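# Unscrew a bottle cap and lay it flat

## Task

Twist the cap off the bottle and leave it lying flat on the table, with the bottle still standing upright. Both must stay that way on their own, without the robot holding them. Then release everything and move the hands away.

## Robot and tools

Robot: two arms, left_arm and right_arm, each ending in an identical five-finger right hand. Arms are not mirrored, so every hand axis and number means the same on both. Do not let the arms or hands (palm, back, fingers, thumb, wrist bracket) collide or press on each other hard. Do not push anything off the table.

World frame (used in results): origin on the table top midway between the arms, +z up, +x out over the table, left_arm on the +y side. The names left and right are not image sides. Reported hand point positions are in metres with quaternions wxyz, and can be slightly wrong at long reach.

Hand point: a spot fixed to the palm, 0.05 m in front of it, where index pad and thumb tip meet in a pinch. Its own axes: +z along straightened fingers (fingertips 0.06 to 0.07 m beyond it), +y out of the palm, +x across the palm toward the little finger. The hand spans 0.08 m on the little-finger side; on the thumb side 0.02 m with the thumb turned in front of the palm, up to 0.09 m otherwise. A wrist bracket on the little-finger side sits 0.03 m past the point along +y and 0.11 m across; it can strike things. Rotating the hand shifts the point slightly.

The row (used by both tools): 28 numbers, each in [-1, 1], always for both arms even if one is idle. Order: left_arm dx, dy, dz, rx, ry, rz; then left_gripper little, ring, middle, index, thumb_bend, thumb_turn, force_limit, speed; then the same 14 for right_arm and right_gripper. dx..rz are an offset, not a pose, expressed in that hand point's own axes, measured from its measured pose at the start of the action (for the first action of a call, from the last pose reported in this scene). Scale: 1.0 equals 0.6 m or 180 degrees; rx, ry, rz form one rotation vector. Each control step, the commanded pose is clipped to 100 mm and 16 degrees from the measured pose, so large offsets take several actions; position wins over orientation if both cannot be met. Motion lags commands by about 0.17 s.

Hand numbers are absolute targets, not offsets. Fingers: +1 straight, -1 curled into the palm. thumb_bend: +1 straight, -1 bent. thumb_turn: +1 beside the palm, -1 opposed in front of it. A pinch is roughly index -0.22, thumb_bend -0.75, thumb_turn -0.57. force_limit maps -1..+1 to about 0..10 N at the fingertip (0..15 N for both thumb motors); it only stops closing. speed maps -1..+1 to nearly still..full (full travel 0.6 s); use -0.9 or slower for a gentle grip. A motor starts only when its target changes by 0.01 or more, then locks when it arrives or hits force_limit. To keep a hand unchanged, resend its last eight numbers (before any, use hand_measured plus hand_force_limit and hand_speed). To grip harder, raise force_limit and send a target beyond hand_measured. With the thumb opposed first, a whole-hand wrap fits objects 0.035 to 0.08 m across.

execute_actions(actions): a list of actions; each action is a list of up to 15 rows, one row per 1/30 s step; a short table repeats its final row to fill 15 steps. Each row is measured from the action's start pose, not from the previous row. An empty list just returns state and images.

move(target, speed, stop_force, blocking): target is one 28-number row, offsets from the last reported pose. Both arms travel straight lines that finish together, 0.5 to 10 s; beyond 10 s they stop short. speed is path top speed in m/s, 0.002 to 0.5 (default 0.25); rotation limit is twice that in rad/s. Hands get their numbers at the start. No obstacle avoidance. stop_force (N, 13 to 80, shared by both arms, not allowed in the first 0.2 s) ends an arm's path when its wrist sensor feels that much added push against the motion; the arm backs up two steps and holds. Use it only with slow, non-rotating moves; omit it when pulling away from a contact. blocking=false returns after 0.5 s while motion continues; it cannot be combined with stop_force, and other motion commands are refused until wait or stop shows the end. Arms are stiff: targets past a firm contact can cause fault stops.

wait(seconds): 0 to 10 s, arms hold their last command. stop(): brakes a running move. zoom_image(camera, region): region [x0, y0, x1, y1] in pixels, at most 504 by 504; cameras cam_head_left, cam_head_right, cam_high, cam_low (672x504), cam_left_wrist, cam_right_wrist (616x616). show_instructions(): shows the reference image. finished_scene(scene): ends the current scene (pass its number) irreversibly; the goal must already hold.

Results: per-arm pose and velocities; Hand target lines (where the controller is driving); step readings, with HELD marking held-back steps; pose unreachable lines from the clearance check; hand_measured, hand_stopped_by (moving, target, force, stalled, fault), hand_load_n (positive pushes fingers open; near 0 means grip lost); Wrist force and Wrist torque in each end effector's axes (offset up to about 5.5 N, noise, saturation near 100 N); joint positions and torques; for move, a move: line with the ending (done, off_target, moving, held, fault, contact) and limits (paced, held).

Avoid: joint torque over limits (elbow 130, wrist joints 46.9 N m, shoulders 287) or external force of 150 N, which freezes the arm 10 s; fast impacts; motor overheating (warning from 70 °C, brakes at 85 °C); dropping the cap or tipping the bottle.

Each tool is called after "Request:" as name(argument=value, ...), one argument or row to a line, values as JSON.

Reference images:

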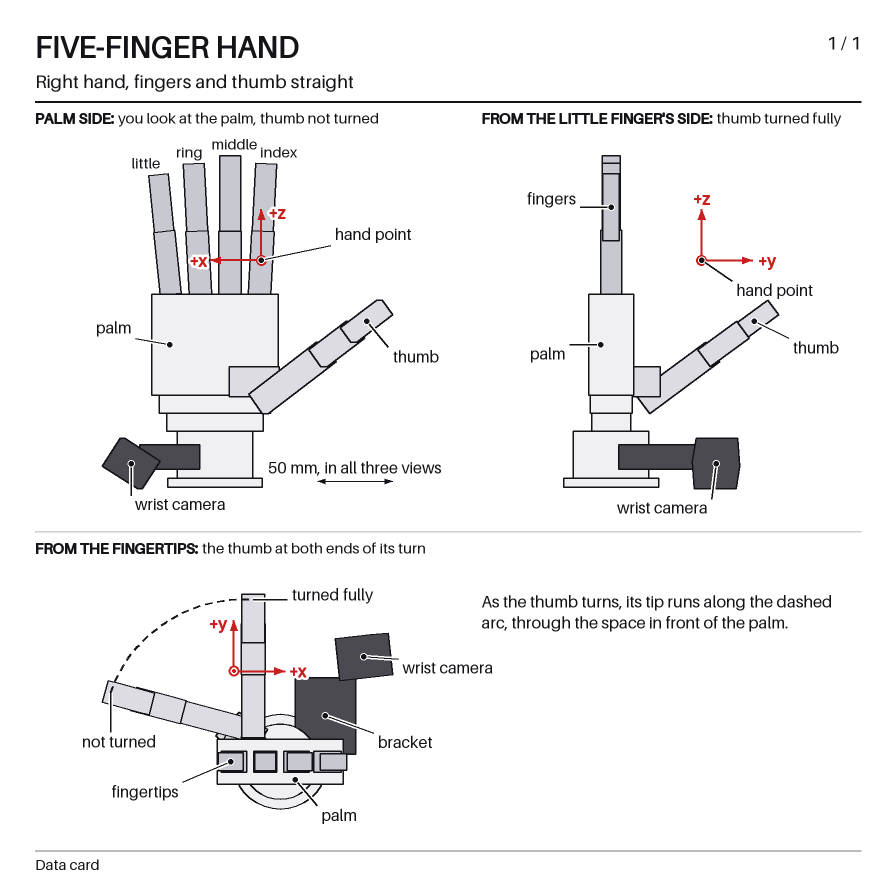

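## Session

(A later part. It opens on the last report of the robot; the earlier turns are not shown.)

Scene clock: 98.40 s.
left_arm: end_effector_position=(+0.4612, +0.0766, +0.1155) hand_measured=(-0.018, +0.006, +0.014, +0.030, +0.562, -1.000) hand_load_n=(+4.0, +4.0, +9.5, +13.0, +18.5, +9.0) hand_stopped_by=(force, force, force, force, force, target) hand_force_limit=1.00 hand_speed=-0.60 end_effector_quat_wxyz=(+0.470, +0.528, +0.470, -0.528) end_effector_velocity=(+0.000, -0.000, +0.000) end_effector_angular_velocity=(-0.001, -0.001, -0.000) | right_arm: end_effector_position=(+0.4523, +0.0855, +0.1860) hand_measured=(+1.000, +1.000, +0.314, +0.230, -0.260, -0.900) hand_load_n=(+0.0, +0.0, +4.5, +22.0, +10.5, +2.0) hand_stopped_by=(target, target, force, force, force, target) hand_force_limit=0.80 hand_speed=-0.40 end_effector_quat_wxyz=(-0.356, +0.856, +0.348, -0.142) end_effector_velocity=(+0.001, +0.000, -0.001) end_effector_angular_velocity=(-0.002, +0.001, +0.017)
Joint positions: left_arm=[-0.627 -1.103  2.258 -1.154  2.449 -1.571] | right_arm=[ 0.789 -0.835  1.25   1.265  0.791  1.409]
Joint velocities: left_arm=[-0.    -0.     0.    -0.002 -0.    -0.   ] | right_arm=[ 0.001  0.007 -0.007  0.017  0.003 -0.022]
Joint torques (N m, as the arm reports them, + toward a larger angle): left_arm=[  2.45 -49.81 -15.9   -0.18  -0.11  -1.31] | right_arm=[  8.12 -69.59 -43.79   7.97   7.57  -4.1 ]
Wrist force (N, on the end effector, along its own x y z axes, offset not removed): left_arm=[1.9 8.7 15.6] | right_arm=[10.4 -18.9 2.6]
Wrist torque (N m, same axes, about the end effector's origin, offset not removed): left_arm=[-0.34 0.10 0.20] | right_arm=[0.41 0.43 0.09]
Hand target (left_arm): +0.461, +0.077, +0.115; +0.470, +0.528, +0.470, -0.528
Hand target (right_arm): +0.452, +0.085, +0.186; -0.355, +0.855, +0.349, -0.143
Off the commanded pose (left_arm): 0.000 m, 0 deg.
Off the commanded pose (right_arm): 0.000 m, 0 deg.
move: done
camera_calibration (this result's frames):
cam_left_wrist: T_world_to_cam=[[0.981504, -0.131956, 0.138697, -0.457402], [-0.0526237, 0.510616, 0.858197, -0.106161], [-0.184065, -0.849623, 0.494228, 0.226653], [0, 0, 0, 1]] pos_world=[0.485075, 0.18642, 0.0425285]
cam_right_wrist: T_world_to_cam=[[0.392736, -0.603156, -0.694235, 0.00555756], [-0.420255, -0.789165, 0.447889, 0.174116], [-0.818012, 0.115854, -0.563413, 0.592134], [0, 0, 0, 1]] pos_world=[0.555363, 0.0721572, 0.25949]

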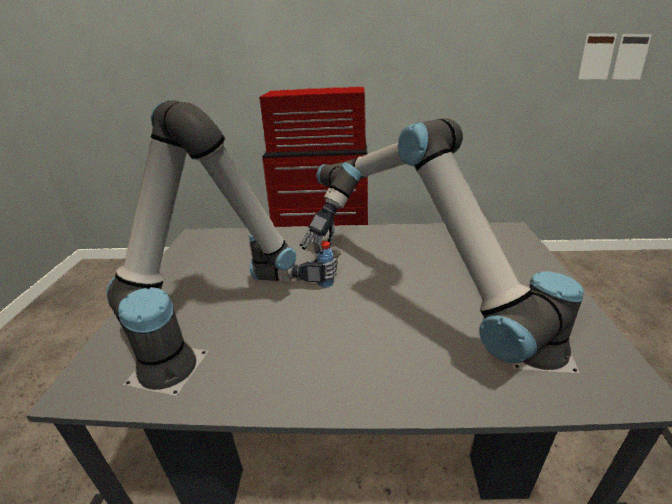

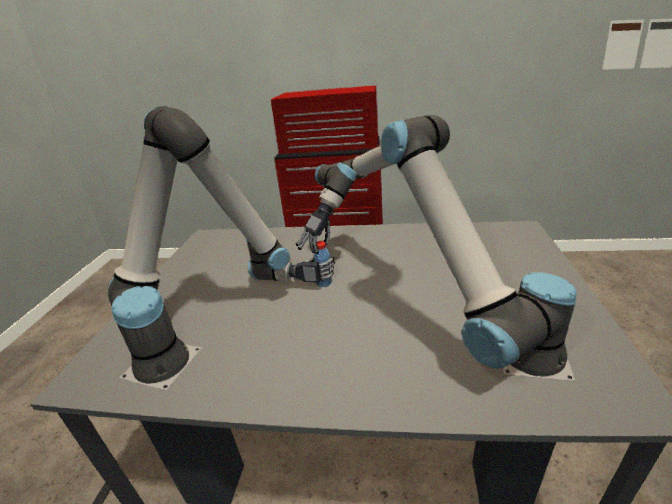

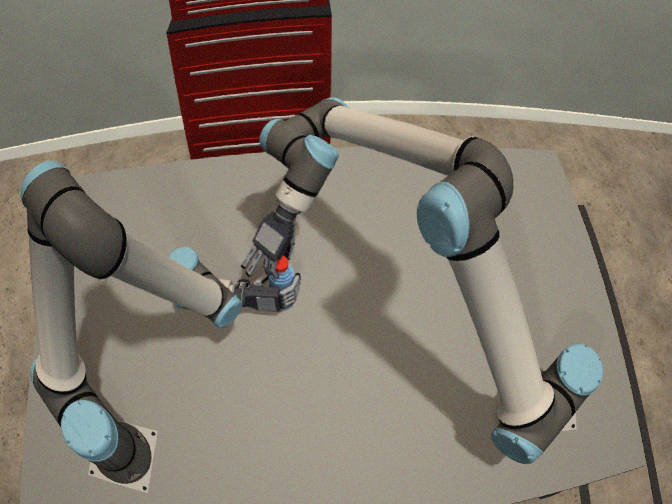

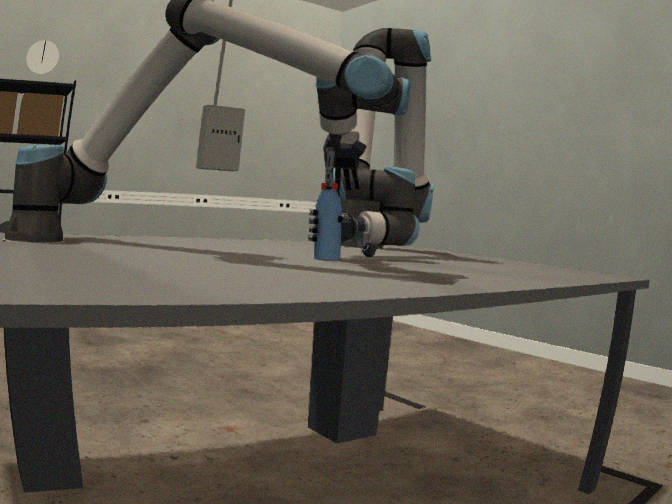

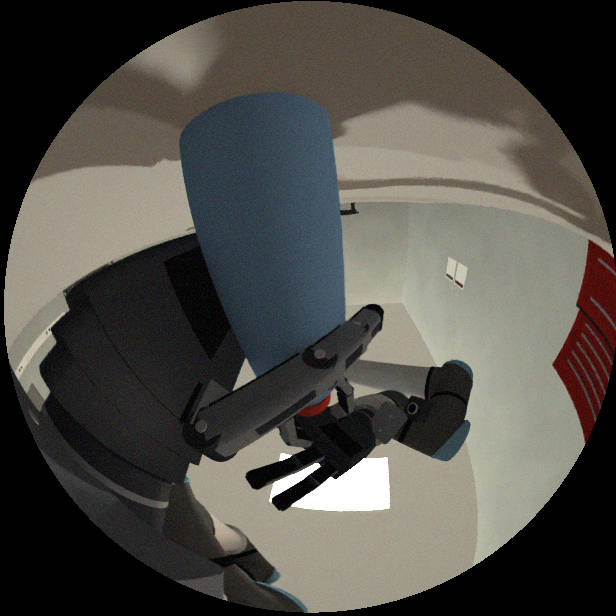

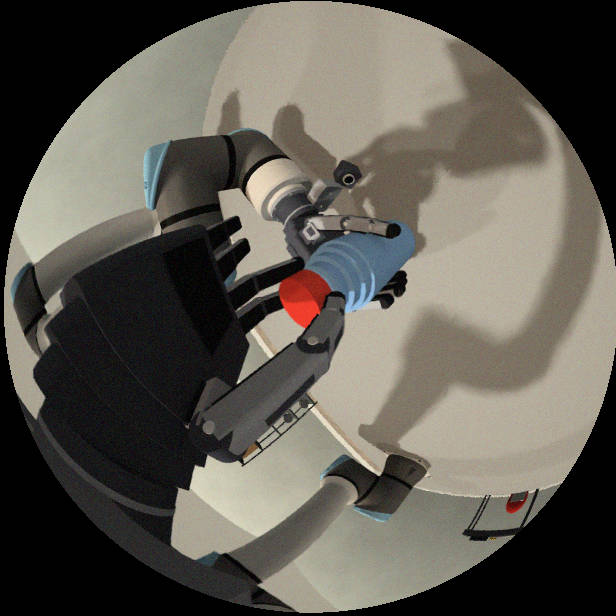

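Request:
move(
  target=[0,0,0,0,0,0,-1,-1,-1,-1,-1,-1,1,-0.6,0,0,0,0,0,0,1,1,0.6,0.6,0.7,-0.9,0.6,0.5],
)

Request:
move(
  target=[0,0,0,0,0,0,-1,-1,-1,-1,-1,-1,1,-0.6,0.013,-0.029,0.029,0,0.471,0.471,1,1,0.6,0.6,0.7,-0.9,0.6,0.5],
  speed=0.4,
)

Request:
move(
  target=[0,0,0,0,0,0,-1,-1,-1,-1,-1,-1,1,-0.6,0,0,0,0,0,0,1,1,-0.6,-0.6,-0.8,-0.9,0.8,-0.4],
)

Request:
move(
  target=[0,0,0,0,0,0,-1,-1,-1,-1,-1,-1,1,-0.6,0.015,0.0048,-0.0062,0,-0.157,-0.157,1,1,-0.6,-0.6,-0.8,-0.9,0.8,-0.4],
)

Request:
move(
  target=[0,0,0,0,0,0,-1,-1,-1,-1,-1,-1,1,-0.6,0.015,0.0048,-0.0062,0,-0.157,-0.157,1,1,-0.6,-0.6,-0.8,-0.9,0.8,-0.4],
)

Request:
move(
  target=[0,0,0,0,0,0,-1,-1,-1,-1,-1,-1,1,-0.6,0.015,0.0048,-0.0062,0,-0.157,-0.157,1,1,-0.6,-0.6,-0.8,-0.9,0.8,-0.4],
)

Request:
zoom_image(
  camera="cam_low",
  region=[250,110,430,245],
)

Scene clock: 99.90 s.
left_arm: end_effector_position=(+0.4612, +0.0766, +0.1155) hand_measured=(-0.018, +0.006, +0.014, +0.030, +0.562, -1.000) hand_load_n=(+4.5, +4.0, +7.5, +9.5, +20.5, +6.5) hand_stopped_by=(force, force, force, force, force, target) hand_force_limit=1.00 hand_speed=-0.60 end_effector_quat_wxyz=(+0.470, +0.528, +0.470, -0.528) end_effector_velocity=(-0.000, -0.000, +0.001) end_effector_angular_velocity=(-0.001, -0.001, -0.001) | right_arm: end_effector_position=(+0.4523, +0.0856, +0.1860) hand_measured=(+1.000, +1.000, +0.600, +0.600, +0.700, -0.900) hand_load_n=(+0.0, +0.0, +0.0, +0.0, +0.0, +0.0) hand_stopped_by=(target, target, target, target, target, target) hand_force_limit=0.60 hand_speed=0.50 end_effector_quat_wxyz=(-0.356, +0.856, +0.348, -0.142) end_effector_velocity=(-0.000, -0.000, -0.001) end_effector_angular_velocity=(-0.003, +0.004, -0.000)
Joint positions: left_arm=[-0.627 -1.103  2.258 -1.154  2.449 -1.571] | right_arm=[ 0.789 -0.835  1.25   1.265  0.791  1.409]
Joint velocities: left_arm=[-0.    -0.001 -0.    -0.001  0.     0.   ] | right_arm=[-0.     0.003 -0.001  0.003 -0.     0.   ]
Joint torques (N m, as the arm reports them, + toward a larger angle): left_arm=[  3.06 -50.49 -16.63   0.02  -0.97  -1.36] | right_arm=[-13.39 -99.79 -23.09   0.56  -4.61   3.86]
Wrist force (N, on the end effector, along its own x y z axes, offset not removed): left_arm=[-3.2 3.0 -1.8] | right_arm=[-3.6 1.6 -1.8]
Wrist torque (N m, same axes, about the end effector's origin, offset not removed): left_arm=[0.34 -0.21 0.15] | right_arm=[0.28 0.61 -0.37]
Hand target (left_arm): +0.461, +0.077, +0.115; +0.470, +0.528, +0.470, -0.528
Hand target (right_arm): +0.452, +0.086, +0.186; -0.356, +0.856, +0.348, -0.142
Off the commanded pose (left_arm): 0.000 m, 0 deg.
Off the commanded pose (right_arm): 0.000 m, 0 deg.
move: done
camera_calibration (this result's frames):
cam_left_wrist: T_world_to_cam=[[0.981504, -0.131956, 0.138697, -0.457402], [-0.0526238, 0.510616, 0.858197, -0.106161], [-0.184065, -0.849623, 0.494228, 0.226653], [0, 0, 0, 1]] pos_world=[0.485075, 0.18642, 0.0425285]
cam_right_wrist: T_world_to_cam=[[0.392794, -0.603127, -0.694226, 0.00555997], [-0.420188, -0.789198, 0.447894, 0.17409], [-0.818019, 0.115775, -0.563419, 0.592105], [0, 0, 0, 1]] pos_world=[0.55532, 0.072194, 0.259489]

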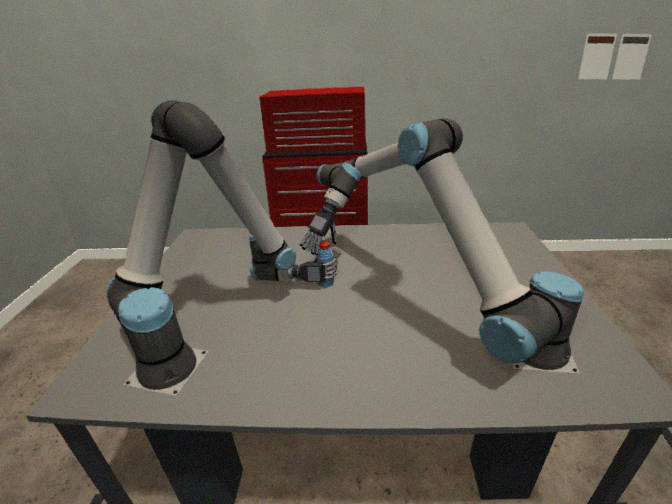

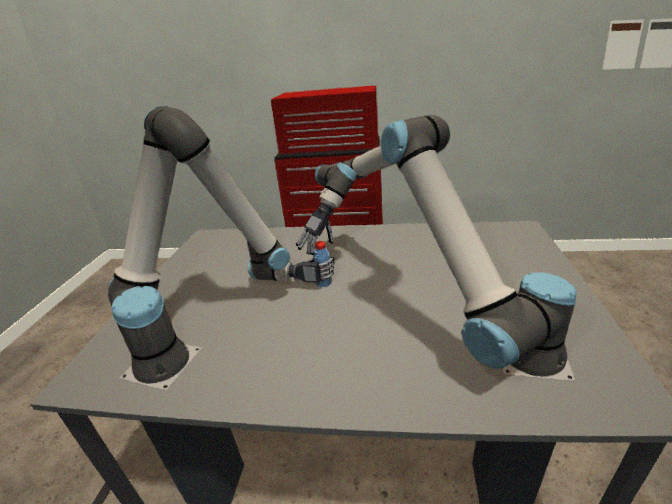

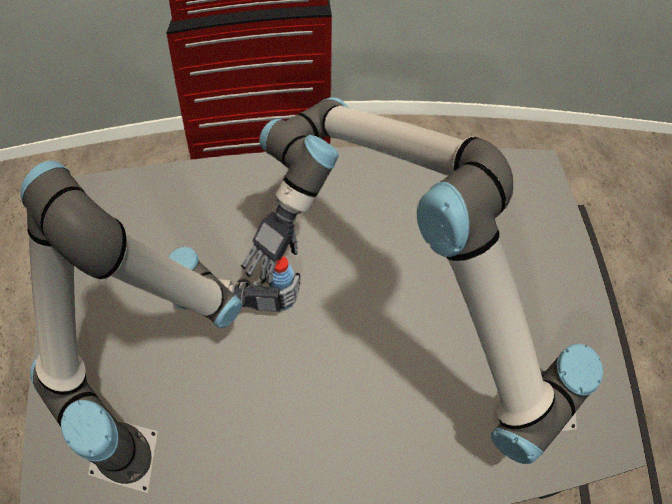

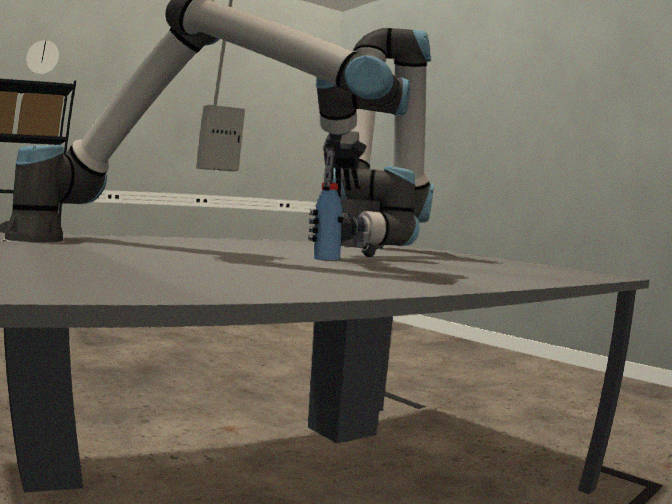

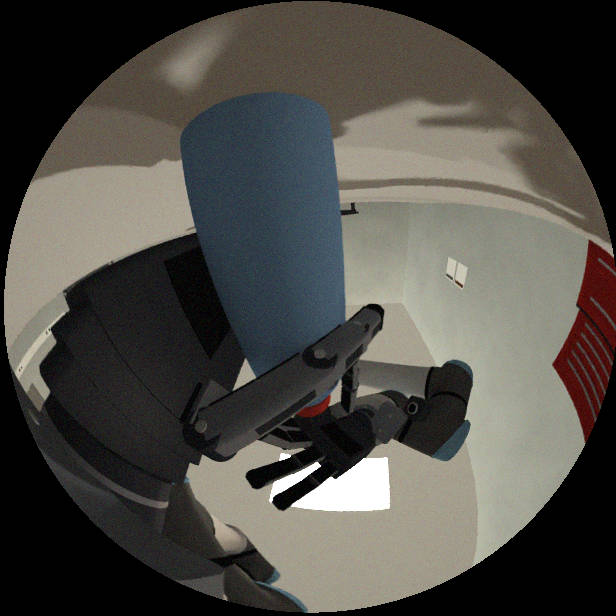

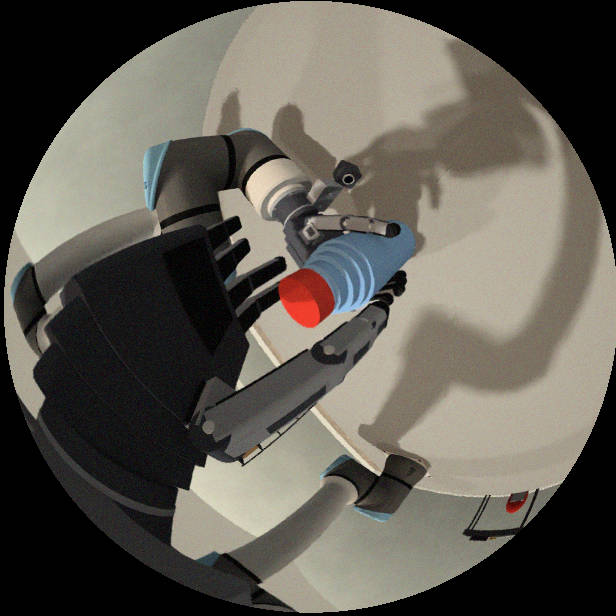

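Scene clock: 103.20 s.
left_arm: end_effector_position=(+0.4612, +0.0766, +0.1155) hand_measured=(-0.018, +0.006, +0.014, +0.030, +0.562, -1.000) hand_load_n=(+4.5, +4.0, +7.5, +9.5, +20.5, +6.5) hand_stopped_by=(force, force, force, force, force, target) hand_force_limit=1.00 hand_speed=-0.60 end_effector_quat_wxyz=(+0.470, +0.528, +0.470, -0.528) end_effector_velocity=(-0.000, -0.000, -0.000) end_effector_angular_velocity=(+0.000, +0.000, -0.000) | right_arm: end_effector_position=(+0.4407, +0.1087, +0.1860) hand_measured=(+1.000, +1.000, +0.600, +0.600, +0.700, -0.900) hand_load_n=(+0.0, +0.0, +0.0, +0.0, +0.0, +0.0) hand_stopped_by=(target, target, target, target, target, target) hand_force_limit=0.60 hand_speed=0.50 end_effector_quat_wxyz=(-0.305, +0.729, -0.566, +0.234) end_effector_velocity=(-0.001, -0.000, -0.002) end_effector_angular_velocity=(-0.005, +0.005, -0.017)
Joint positions: left_arm=[-0.627 -1.103  2.258 -1.154  2.449 -1.571] | right_arm=[ 1.082 -1.096  1.521  0.486  2.043  3.677]
Joint velocities: left_arm=[-0.001 -0.     0.     0.    -0.     0.   ] | right_arm=[ 0.003  0.007 -0.006  0.015  0.011  0.019]
Joint torques (N m, as the arm reports them, + toward a larger angle): left_arm=[  1.89 -50.7  -15.91  -0.44  -0.76  -0.8 ] | right_arm=[ 22.96 -54.74 -51.36   4.91   3.47   4.03]
Wrist force (N, on the end effector, along its own x y z axes, offset not removed): left_arm=[-3.4 -1.3 -2.6] | right_arm=[0.2 -3.4 -2.5]
Wrist torque (N m, same axes, about the end effector's origin, offset not removed): left_arm=[-0.30 -0.21 -0.03] | right_arm=[-0.70 0.09 0.02]
Hand target (left_arm): +0.461, +0.077, +0.115; +0.470, +0.528, +0.470, -0.528
Hand target (right_arm): +0.441, +0.109, +0.186; -0.305, +0.729, -0.567, +0.235
Off the commanded pose (left_arm): 0.000 m, 0 deg.
Off the commanded pose (right_arm): 0.000 m, 0 deg.
move: done
camera_calibration (this result's frames):
cam_left_wrist: T_world_to_cam=[[0.981504, -0.131956, 0.138696, -0.457402], [-0.0526236, 0.510616, 0.858197, -0.106161], [-0.184064, -0.849623, 0.494228, 0.226653], [0, 0, 0, 1]] pos_world=[0.485075, 0.186421, 0.0425285]
cam_right_wrist: T_world_to_cam=[[-0.717342, -0.0351385, -0.695835, 0.451814], [-0.477198, 0.752471, 0.453949, 0.0438739], [0.507644, 0.657688, -0.556547, -0.0644716], [0, 0, 0, 1]] pos_world=[0.377771, 0.0252644, 0.25859]

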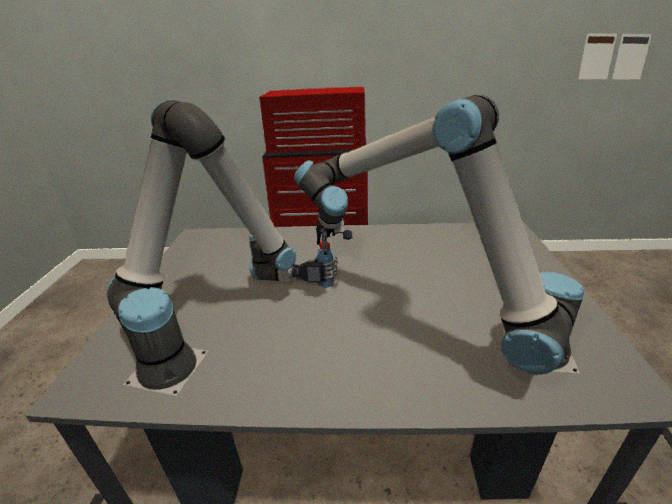

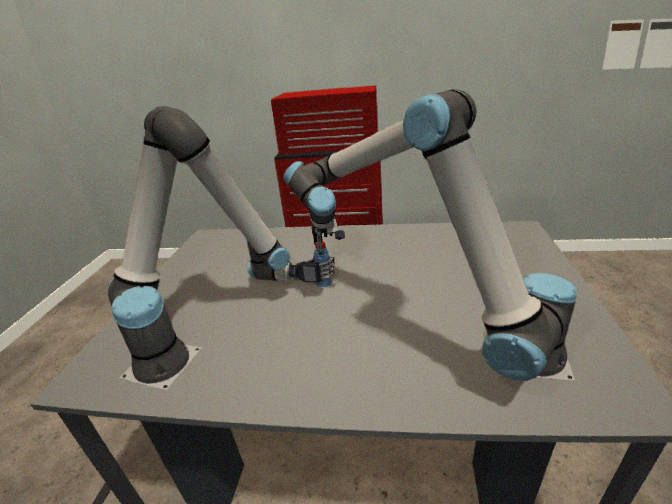

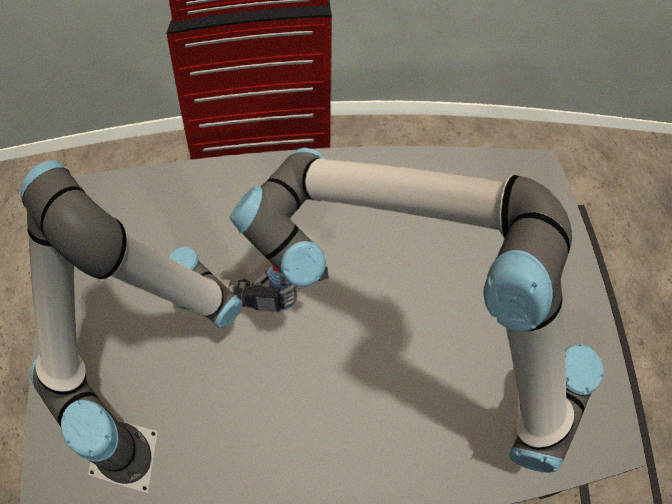

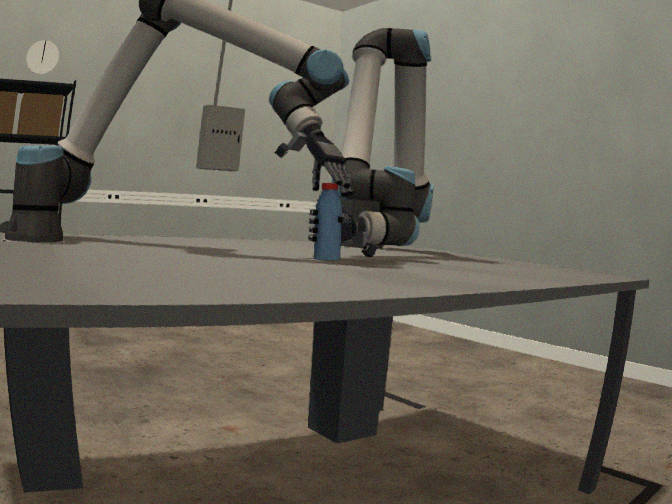

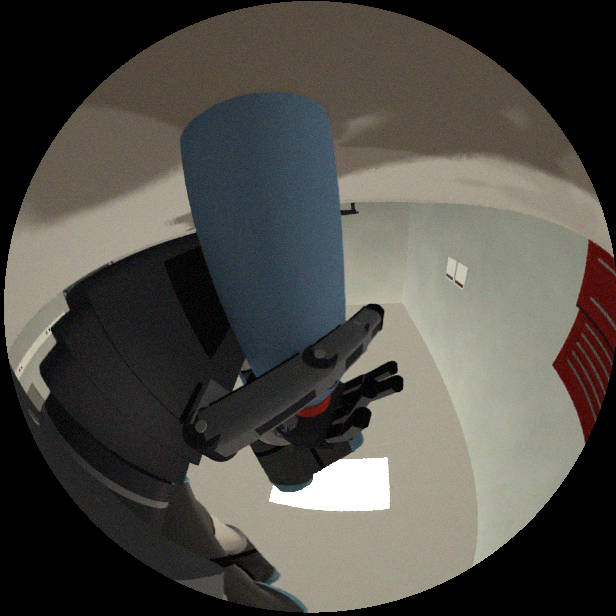

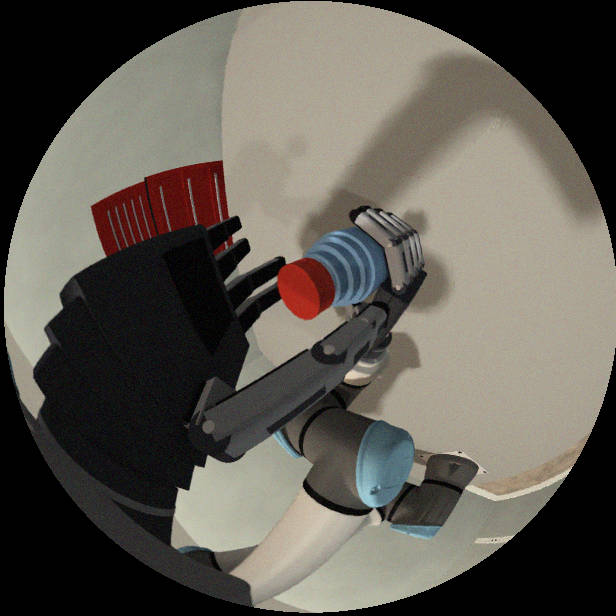

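Scene clock: 105.07 s.
left_arm: end_effector_position=(+0.4613, +0.0766, +0.1155) hand_measured=(-0.018, +0.006, +0.014, +0.030, +0.562, -1.000) hand_load_n=(+3.5, +3.5, +8.5, +12.0, +19.0, +9.5) hand_stopped_by=(force, force, force, force, force, target) hand_force_limit=1.00 hand_speed=-0.60 end_effector_quat_wxyz=(+0.470, +0.528, +0.470, -0.528) end_effector_velocity=(+0.000, +0.000, -0.000) end_effector_angular_velocity=(-0.000, -0.000, +0.001) | right_arm: end_effector_position=(+0.4406, +0.1087, +0.1860) hand_measured=(+1.000, +1.000, +0.312, +0.192, -0.264, -0.900) hand_load_n=(+0.0, +0.0, +11.5, +15.0, +13.0, +1.5) hand_stopped_by=(target, target, force, force, force, target) hand_force_limit=0.80 hand_speed=-0.40 end_effector_quat_wxyz=(-0.305, +0.729, -0.566, +0.234) end_effector_velocity=(-0.000, -0.000, +0.000) end_effector_angular_velocity=(-0.001, +0.000, -0.000)
Joint positions: left_arm=[-0.627 -1.103  2.258 -1.154  2.449 -1.571] | right_arm=[ 1.082 -1.096  1.521  0.486  2.043  3.677]
Joint velocities: left_arm=[ 0.001  0.     0.    -0.001 -0.     0.   ] | right_arm=[-0.    -0.001  0.     0.001  0.    -0.   ]
Joint torques (N m, as the arm reports them, + toward a larger angle): left_arm=[  2.79 -50.45 -16.6   -0.14  -3.54  -1.27] | right_arm=[ -3.98 -78.54 -19.24   8.7   -3.46  -4.41]
Wrist force (N, on the end effector, along its own x y z axes, offset not removed): left_arm=[-6.5 -10.5 4.1] | right_arm=[0.6 -12.6 6.9]
Wrist torque (N m, same axes, about the end effector's origin, offset not removed): left_arm=[-0.41 0.27 0.24] | right_arm=[0.44 -0.31 0.15]
Hand target (left_arm): +0.461, +0.077, +0.115; +0.470, +0.528, +0.470, -0.528
Hand target (right_arm): +0.441, +0.109, +0.186; -0.305, +0.729, -0.566, +0.234
Off the commanded pose (left_arm): 0.000 m, 0 deg.
Off the commanded pose (right_arm): 0.000 m, 0 deg.
move: done
camera_calibration (this result's frames):
cam_left_wrist: T_world_to_cam=[[0.98152, -0.131842, 0.138697, -0.457449], [-0.0526832, 0.51061, 0.858197, -0.106133], [-0.183966, -0.849644, 0.494228, 0.226618], [0, 0, 0, 1]] pos_world=[0.485094, 0.186427, 0.0425286]
cam_right_wrist: T_world_to_cam=[[-0.717401, -0.0351946, -0.695771, 0.451792], [-0.477185, 0.752474, 0.453957, 0.0438779], [0.507573, 0.657681, -0.55662, -0.0644086], [0, 0, 0, 1]] pos_world=[0.377746, 0.0252439, 0.258574]

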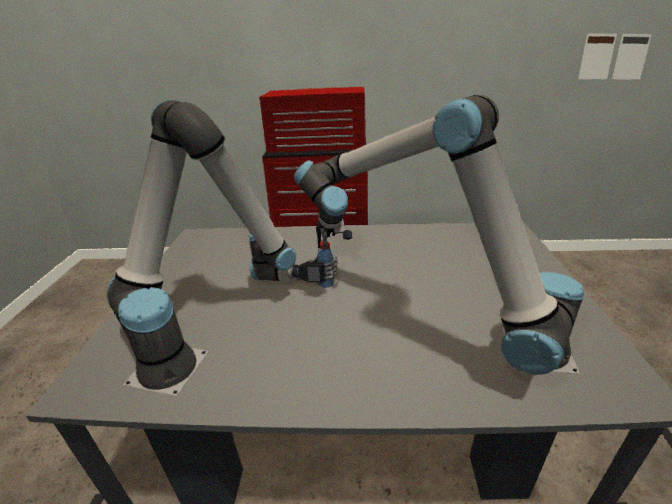

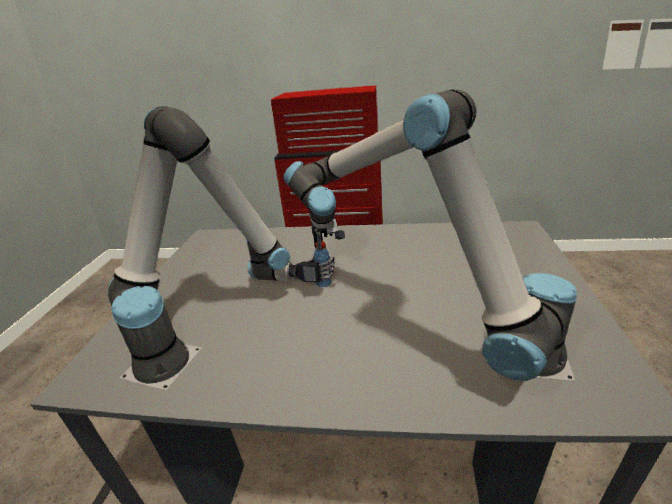

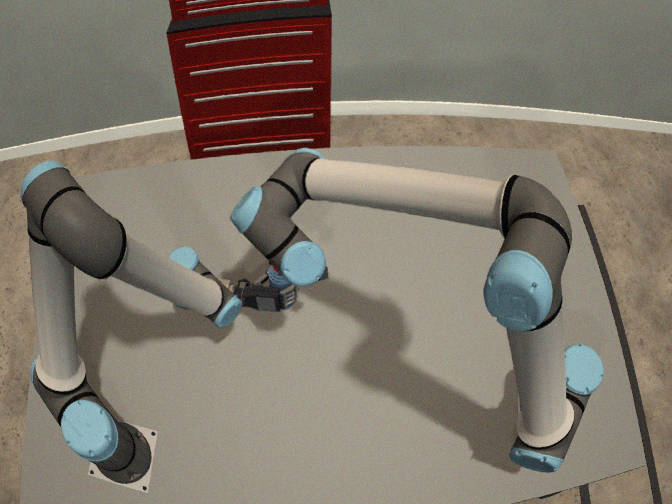

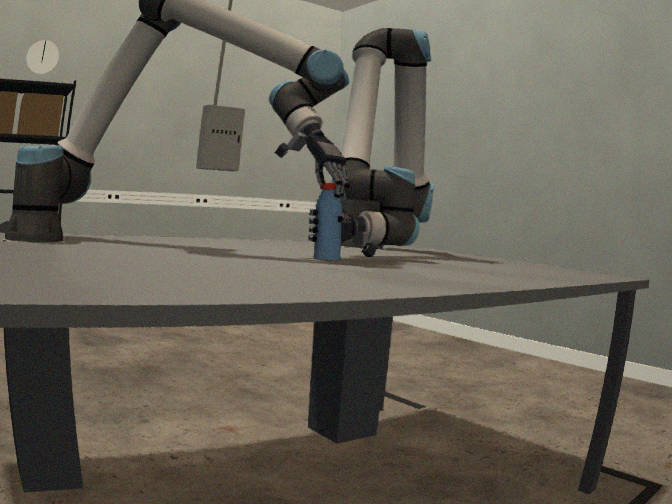

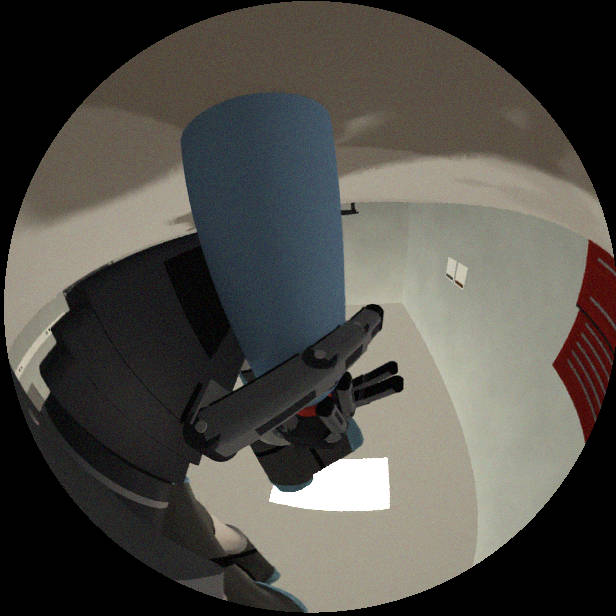

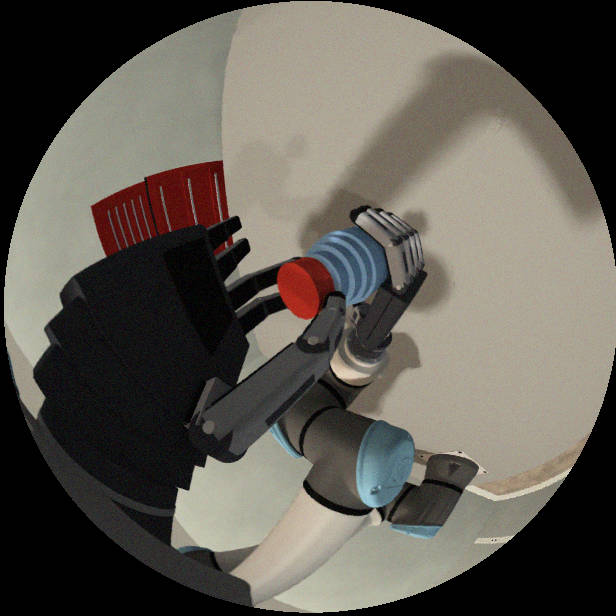

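Scene clock: 107.00 s.
left_arm: end_effector_position=(+0.4613, +0.0766, +0.1155) hand_measured=(-0.018, +0.006, +0.014, +0.030, +0.562, -1.000) hand_load_n=(+4.5, +3.5, +7.5, +9.5, +20.5, +6.0) hand_stopped_by=(force, force, force, force, force, target) hand_force_limit=1.00 hand_speed=-0.60 end_effector_quat_wxyz=(+0.470, +0.528, +0.470, -0.528) end_effector_velocity=(+0.000, -0.000, -0.001) end_effector_angular_velocity=(-0.000, -0.000, -0.000) | right_arm: end_effector_position=(+0.4383, +0.0988, +0.1865) hand_measured=(+1.000, +1.000, +0.312, +0.192, -0.260, -0.900) hand_load_n=(+0.0, +0.0, +4.5, +17.0, +18.5, +6.0) hand_stopped_by=(target, target, force, force, force, target) hand_force_limit=0.80 hand_speed=-0.40 end_effector_quat_wxyz=(-0.367, +0.878, -0.283, +0.118) end_effector_velocity=(+0.000, -0.000, -0.000) end_effector_angular_velocity=(-0.001, +0.001, +0.017)
Joint positions: left_arm=[-0.627 -1.103  2.258 -1.154  2.449 -1.571] | right_arm=[ 0.927 -1.182  1.627  0.341  1.462  3.034]
Joint velocities: left_arm=[-0.     0.002 -0.001 -0.001  0.    -0.   ] | right_arm=[-0.004  0.002 -0.001  0.003 -0.015 -0.015]
Joint torques (N m, as the arm reports them, + toward a larger angle): left_arm=[  2.9  -50.07 -16.64  -0.17   1.85  -1.1 ] | right_arm=[-18.61 -51.14 -48.93   6.03  -1.89  -4.87]
Wrist force (N, on the end effector, along its own x y z axes, offset not removed): left_arm=[-2.0 3.8 -2.2] | right_arm=[-0.8 -10.3 -3.8]
Wrist torque (N m, same axes, about the end effector's origin, offset not removed): left_arm=[-0.05 -0.39 -0.22] | right_arm=[-0.18 -0.36 0.27]
Hand target (left_arm): +0.461, +0.077, +0.115; +0.470, +0.528, +0.470, -0.528
Hand target (right_arm): +0.438, +0.099, +0.187; -0.367, +0.879, -0.282, +0.118
Off the commanded pose (left_arm): 0.000 m, 0 deg.
Off the commanded pose (right_arm): 0.000 m, 0 deg.
move: done
camera_calibration (this result's frames):
cam_left_wrist: T_world_to_cam=[[0.981525, -0.131799, 0.138697, -0.457466], [-0.0527058, 0.510608, 0.858197, -0.106122], [-0.183929, -0.849652, 0.494228, 0.226605], [0, 0, 0, 1]] pos_world=[0.485101, 0.186429, 0.0425286]
cam_right_wrist: T_world_to_cam=[[-0.525755, -0.48755, -0.697048, 0.411093], [-0.85012, 0.272616, 0.45053, 0.261522], [-0.0296295, 0.829443, -0.557805, 0.162341], [0, 0, 0, 1]] pos_world=[0.44327, -0.00551938, 0.259283]

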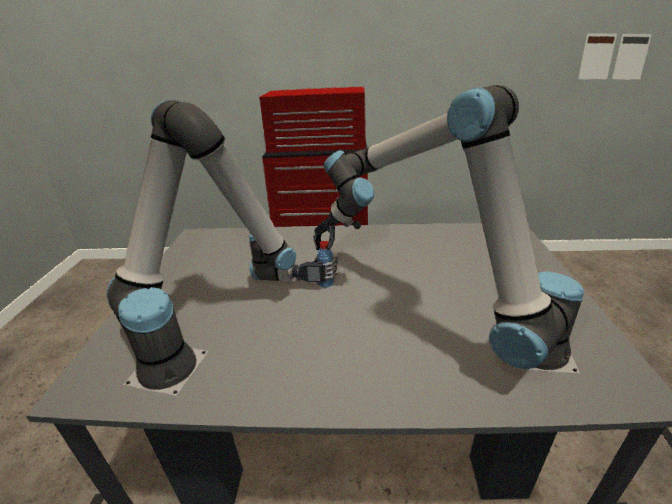

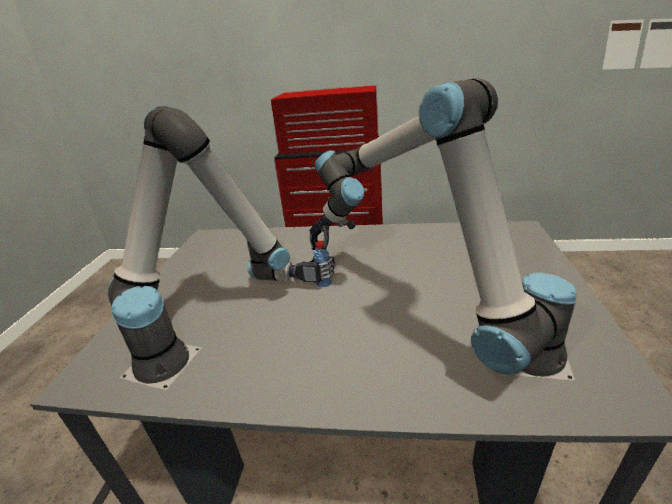

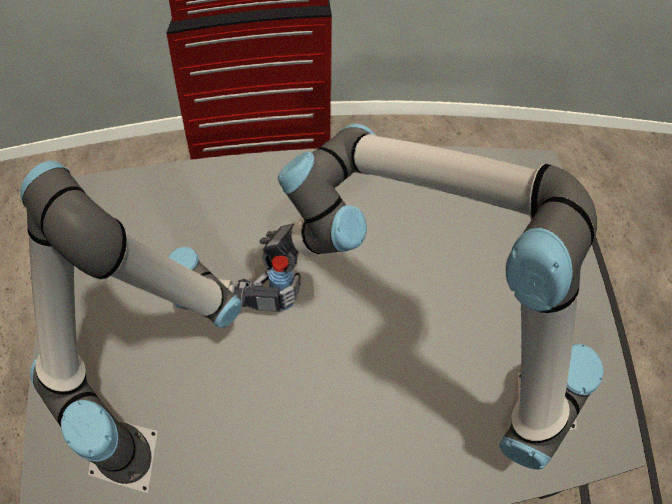

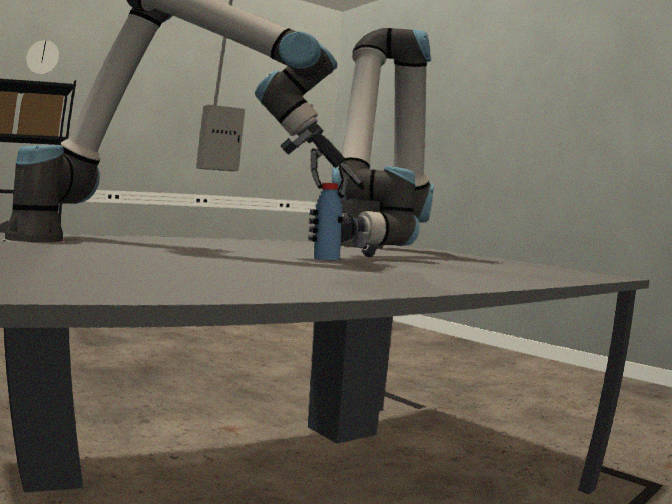

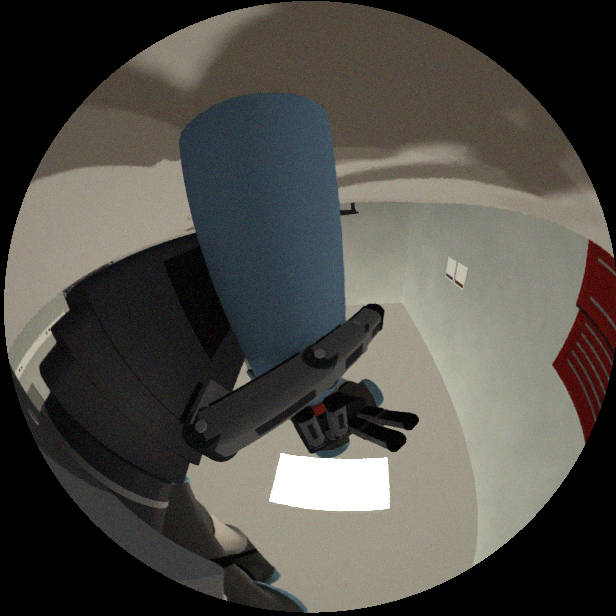

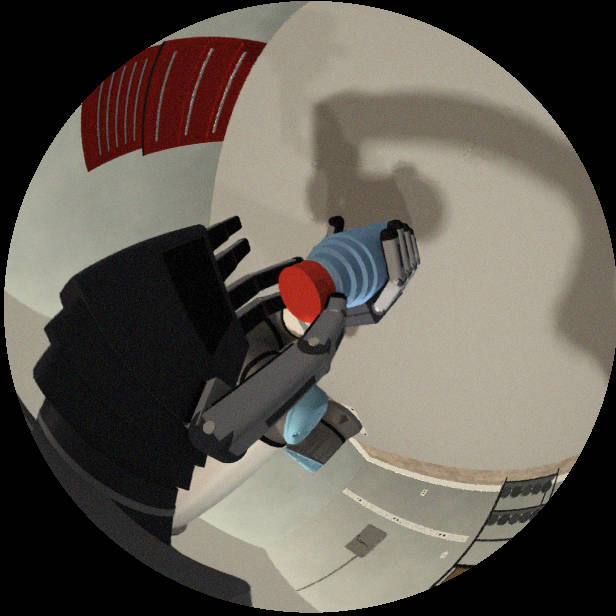

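Scene clock: 108.97 s.
left_arm: end_effector_position=(+0.4613, +0.0766, +0.1155) hand_measured=(-0.018, +0.006, +0.014, +0.030, +0.562, -1.000) hand_load_n=(+6.0, +4.5, +7.5, +9.0, +20.5, +5.0) hand_stopped_by=(force, force, force, force, force, target) hand_force_limit=1.00 hand_speed=-0.60 end_effector_quat_wxyz=(+0.470, +0.528, +0.470, -0.528) end_effector_velocity=(+0.000, -0.000, +0.000) end_effector_angular_velocity=(-0.000, -0.000, +0.000) | right_arm: end_effector_position=(+0.4429, +0.0897, +0.1872) hand_measured=(+1.000, +1.000, +0.310, +0.200, -0.258, -0.900) hand_load_n=(+0.0, +0.0, +1.5, +22.0, +19.5, +4.5) hand_stopped_by=(target, target, force, force, force, target) hand_force_limit=0.80 hand_speed=-0.40 end_effector_quat_wxyz=(-0.385, +0.922, +0.034, -0.012) end_effector_velocity=(+0.001, +0.000, +0.002) end_effector_angular_velocity=(-0.001, -0.002, +0.015)
Joint positions: left_arm=[-0.627 -1.103  2.258 -1.154  2.449 -1.571] | right_arm=[ 0.806 -1.068  1.5    0.617  0.947  2.342]
Joint velocities: left_arm=[ 0.  0. -0. -0. -0.  0.] | right_arm=[-0.001  0.004 -0.008  0.014 -0.006 -0.018]
Joint torques (N m, as the arm reports them, + toward a larger angle): left_arm=[  4.15 -50.07 -16.42  -0.32   2.08  -1.31] | right_arm=[-22.32 -53.39 -47.28   7.35  -3.25  -4.29]
Wrist force (N, on the end effector, along its own x y z axes, offset not removed): left_arm=[-6.6 1.4 0.3] | right_arm=[-1.5 -6.9 -6.9]
Wrist torque (N m, same axes, about the end effector's origin, offset not removed): left_arm=[-0.11 -0.06 -0.39] | right_arm=[0.74 0.46 0.18]
Hand target (left_arm): +0.461, +0.077, +0.115; +0.470, +0.528, +0.470, -0.528
Hand target (right_arm): +0.443, +0.090, +0.187; -0.384, +0.922, +0.035, -0.013
Off the commanded pose (left_arm): 0.000 m, 0 deg.
Off the commanded pose (right_arm): 0.000 m, 0 deg.
move: done
camera_calibration (this result's frames):
cam_left_wrist: T_world_to_cam=[[0.981525, -0.131799, 0.138697, -0.457466], [-0.0527054, 0.510607, 0.858197, -0.106122], [-0.183929, -0.849652, 0.494228, 0.226605], [0, 0, 0, 1]] pos_world=[0.485101, 0.186429, 0.0425285]
cam_right_wrist: T_world_to_cam=[[-0.0885281, -0.711793, -0.696788, 0.235978], [-0.828973, -0.335182, 0.447723, 0.313273], [-0.552237, 0.617254, -0.560385, 0.421367], [0, 0, 0, 1]] pos_world=[0.51328, 0.0128804, 0.260295]

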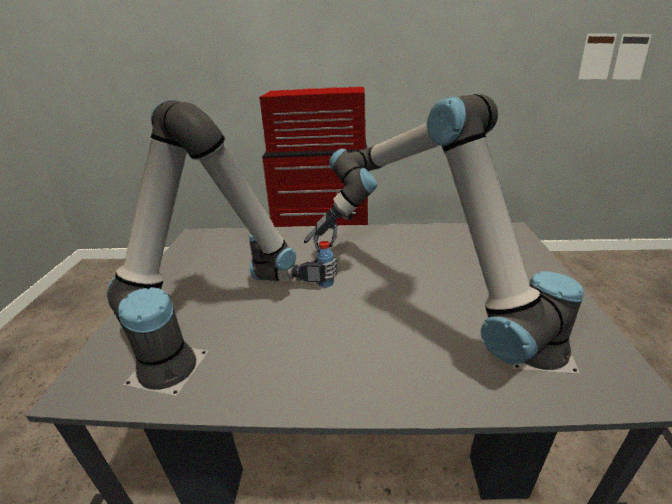

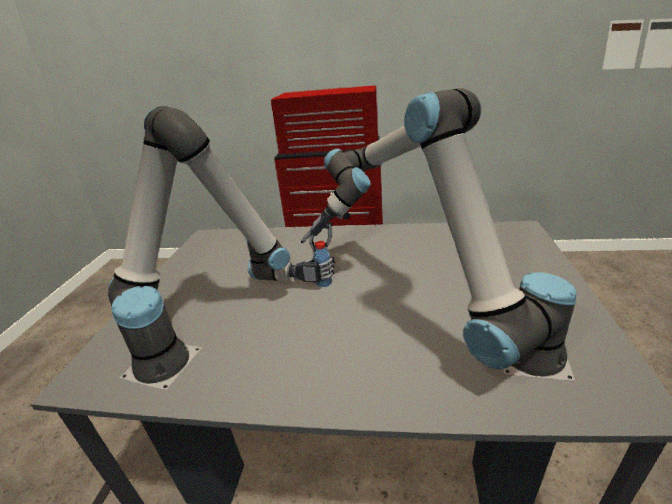

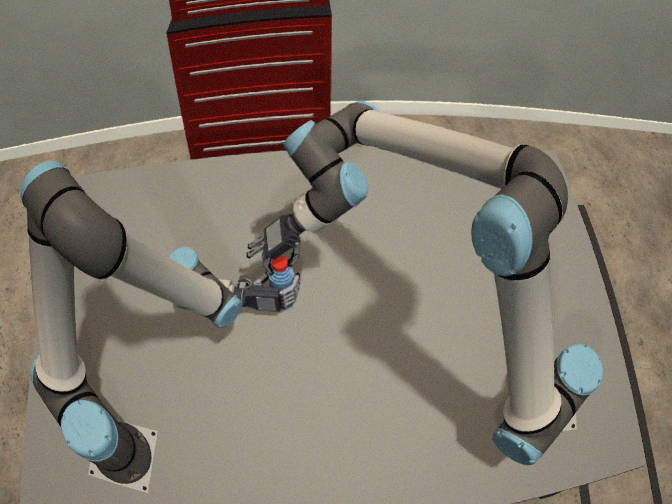

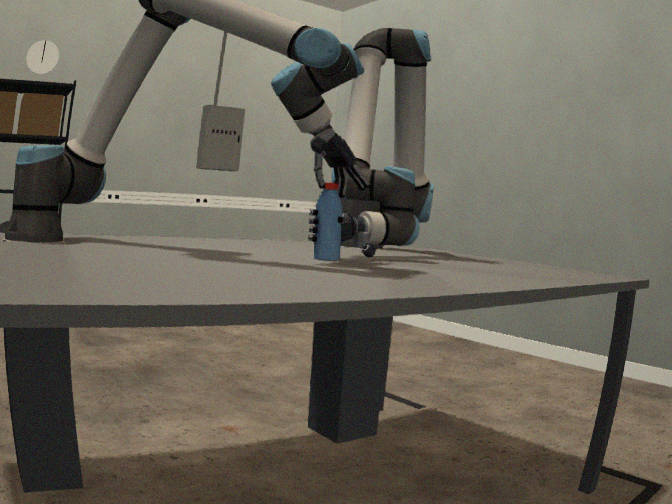

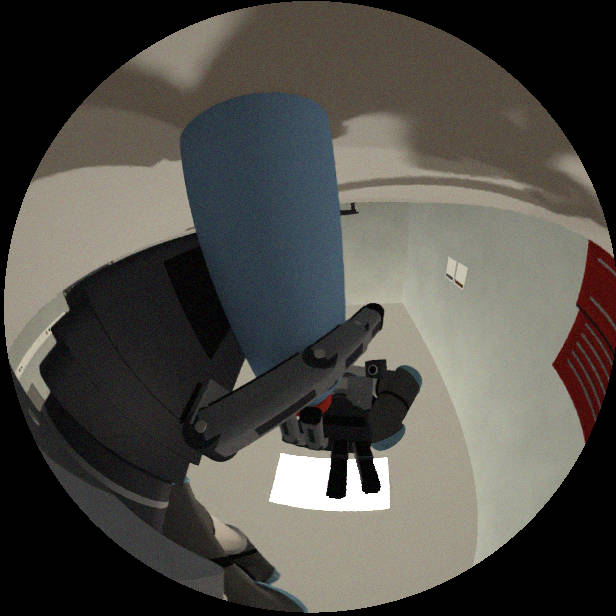

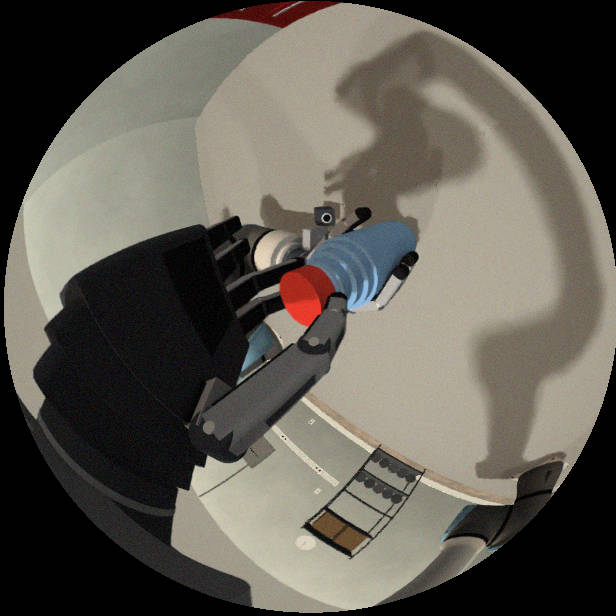

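Scene clock: 110.93 s.
left_arm: end_effector_position=(+0.4613, +0.0766, +0.1155) hand_measured=(-0.018, +0.006, +0.014, +0.030, +0.562, -1.000) hand_load_n=(+4.5, +4.0, +8.5, +11.0, +20.0, +7.5) hand_stopped_by=(force, force, force, force, force, target) hand_force_limit=1.00 hand_speed=-0.60 end_effector_quat_wxyz=(+0.470, +0.528, +0.470, -0.528) end_effector_velocity=(+0.000, -0.000, +0.001) end_effector_angular_velocity=(-0.001, -0.001, +0.000) | right_arm: end_effector_position=(+0.4522, +0.0857, +0.1879) hand_measured=(+1.000, +1.000, +0.310, +0.228, -0.258, -0.900) hand_load_n=(+0.0, +0.0, +2.5, +22.0, +12.0, +3.0) hand_stopped_by=(target, target, force, force, force, target) hand_force_limit=0.80 hand_speed=-0.40 end_effector_quat_wxyz=(-0.356, +0.856, +0.347, -0.141) end_effector_velocity=(+0.000, -0.000, -0.001) end_effector_angular_velocity=(-0.002, +0.002, +0.017)
Joint positions: left_arm=[-0.627 -1.103  2.258 -1.154  2.449 -1.571] | right_arm=[ 0.789 -0.838  1.251  1.262  0.79   1.415]
Joint velocities: left_arm=[ 0.    -0.001 -0.001 -0.     0.     0.   ] | right_arm=[ 0.001  0.007 -0.007  0.019  0.002 -0.022]
Joint torques (N m, as the arm reports them, + toward a larger angle): left_arm=[  1.94 -49.89 -16.15  -0.25   1.82  -1.11] | right_arm=[  9.95 -74.9  -48.13   7.67   5.7   -3.45]
Wrist force (N, on the end effector, along its own x y z axes, offset not removed): left_arm=[0.0 7.0 9.5] | right_arm=[5.2 -11.8 10.8]
Wrist torque (N m, same axes, about the end effector's origin, offset not removed): left_arm=[-0.57 -0.13 -0.17] | right_arm=[-0.04 -0.17 0.28]
Hand target (left_arm): +0.461, +0.077, +0.115; +0.470, +0.528, +0.470, -0.528
Hand target (right_arm): +0.452, +0.086, +0.188; -0.356, +0.856, +0.348, -0.141
Off the commanded pose (left_arm): 0.000 m, 0 deg.
Off the commanded pose (right_arm): 0.000 m, 0 deg.
move: done
camera_calibration (this result's frames):
cam_left_wrist: T_world_to_cam=[[0.981526, -0.131799, 0.138697, -0.457466], [-0.0527055, 0.510608, 0.858197, -0.106122], [-0.183929, -0.849652, 0.494228, 0.226605], [0, 0, 0, 1]] pos_world=[0.485101, 0.186429, 0.0425286]
cam_right_wrist: T_world_to_cam=[[0.390973, -0.603916, -0.694569, 0.00793051], [-0.42367, -0.78802, 0.446687, 0.175069], [-0.817095, 0.119626, -0.563955, 0.592441], [0, 0, 0, 1]] pos_world=[0.555152, 0.0718761, 0.261418]

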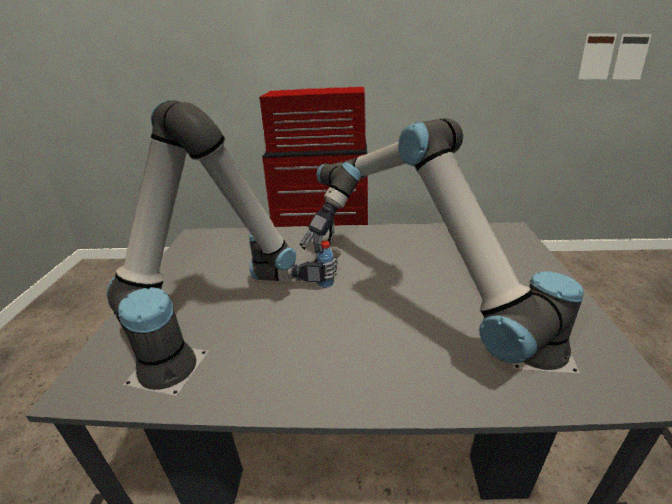

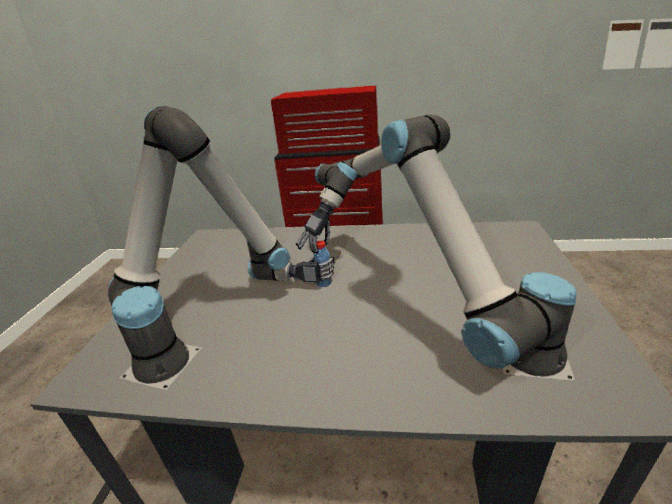

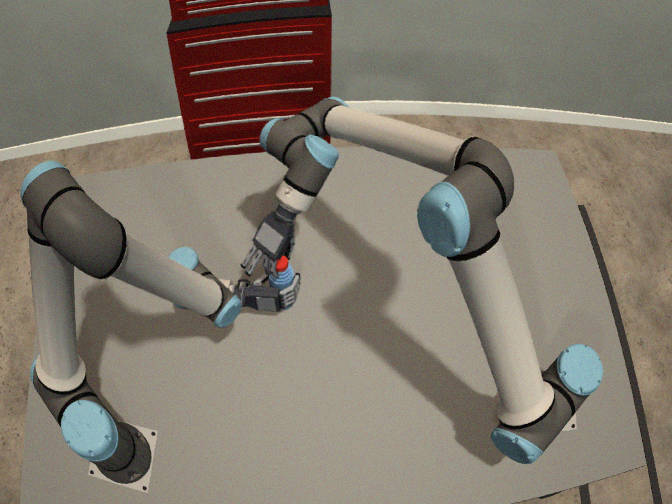

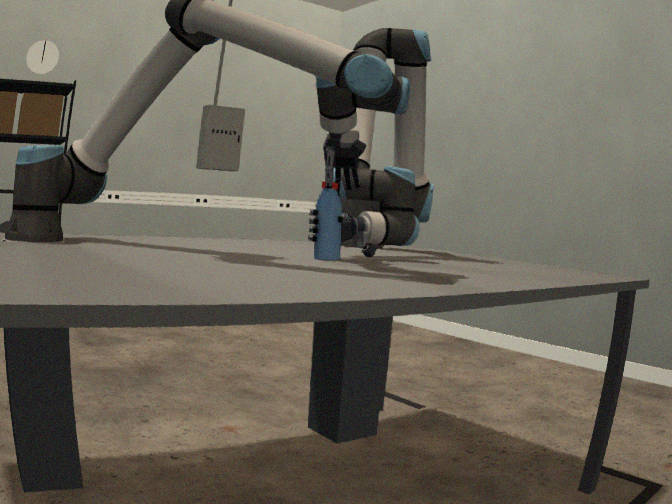

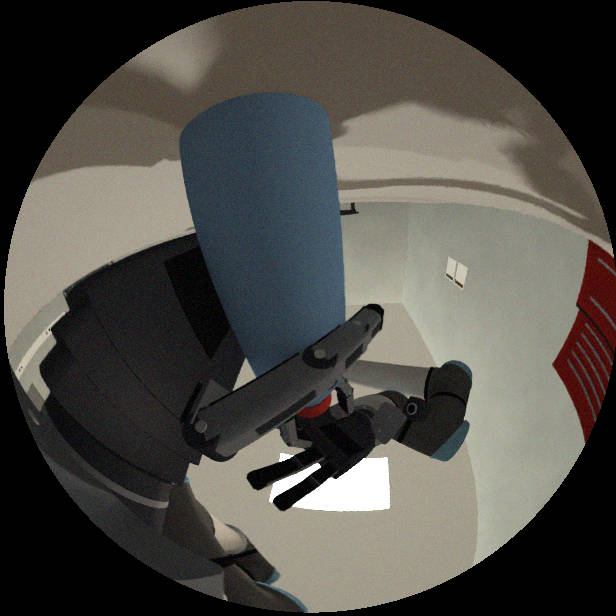

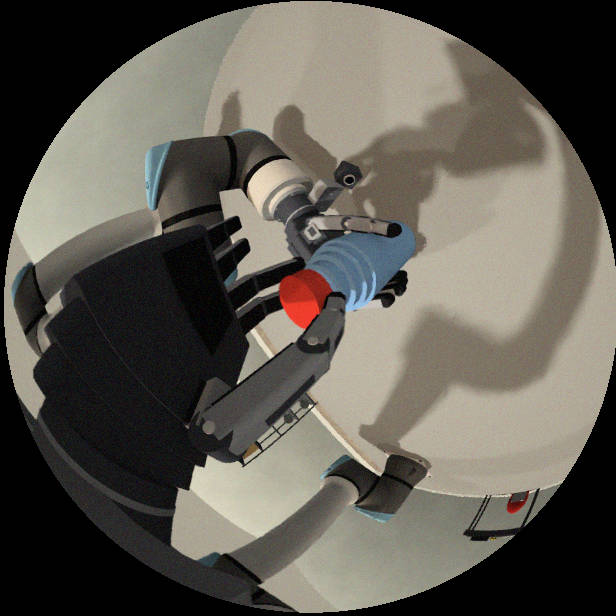

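Region (250, 110, 430, 245) of cam_low's 672x504 image, scaled by 2.800, with more detail than that image has; it fills the top 378 rows of this view, and the rest is white.

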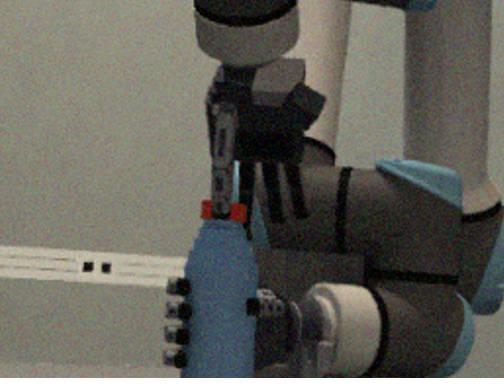

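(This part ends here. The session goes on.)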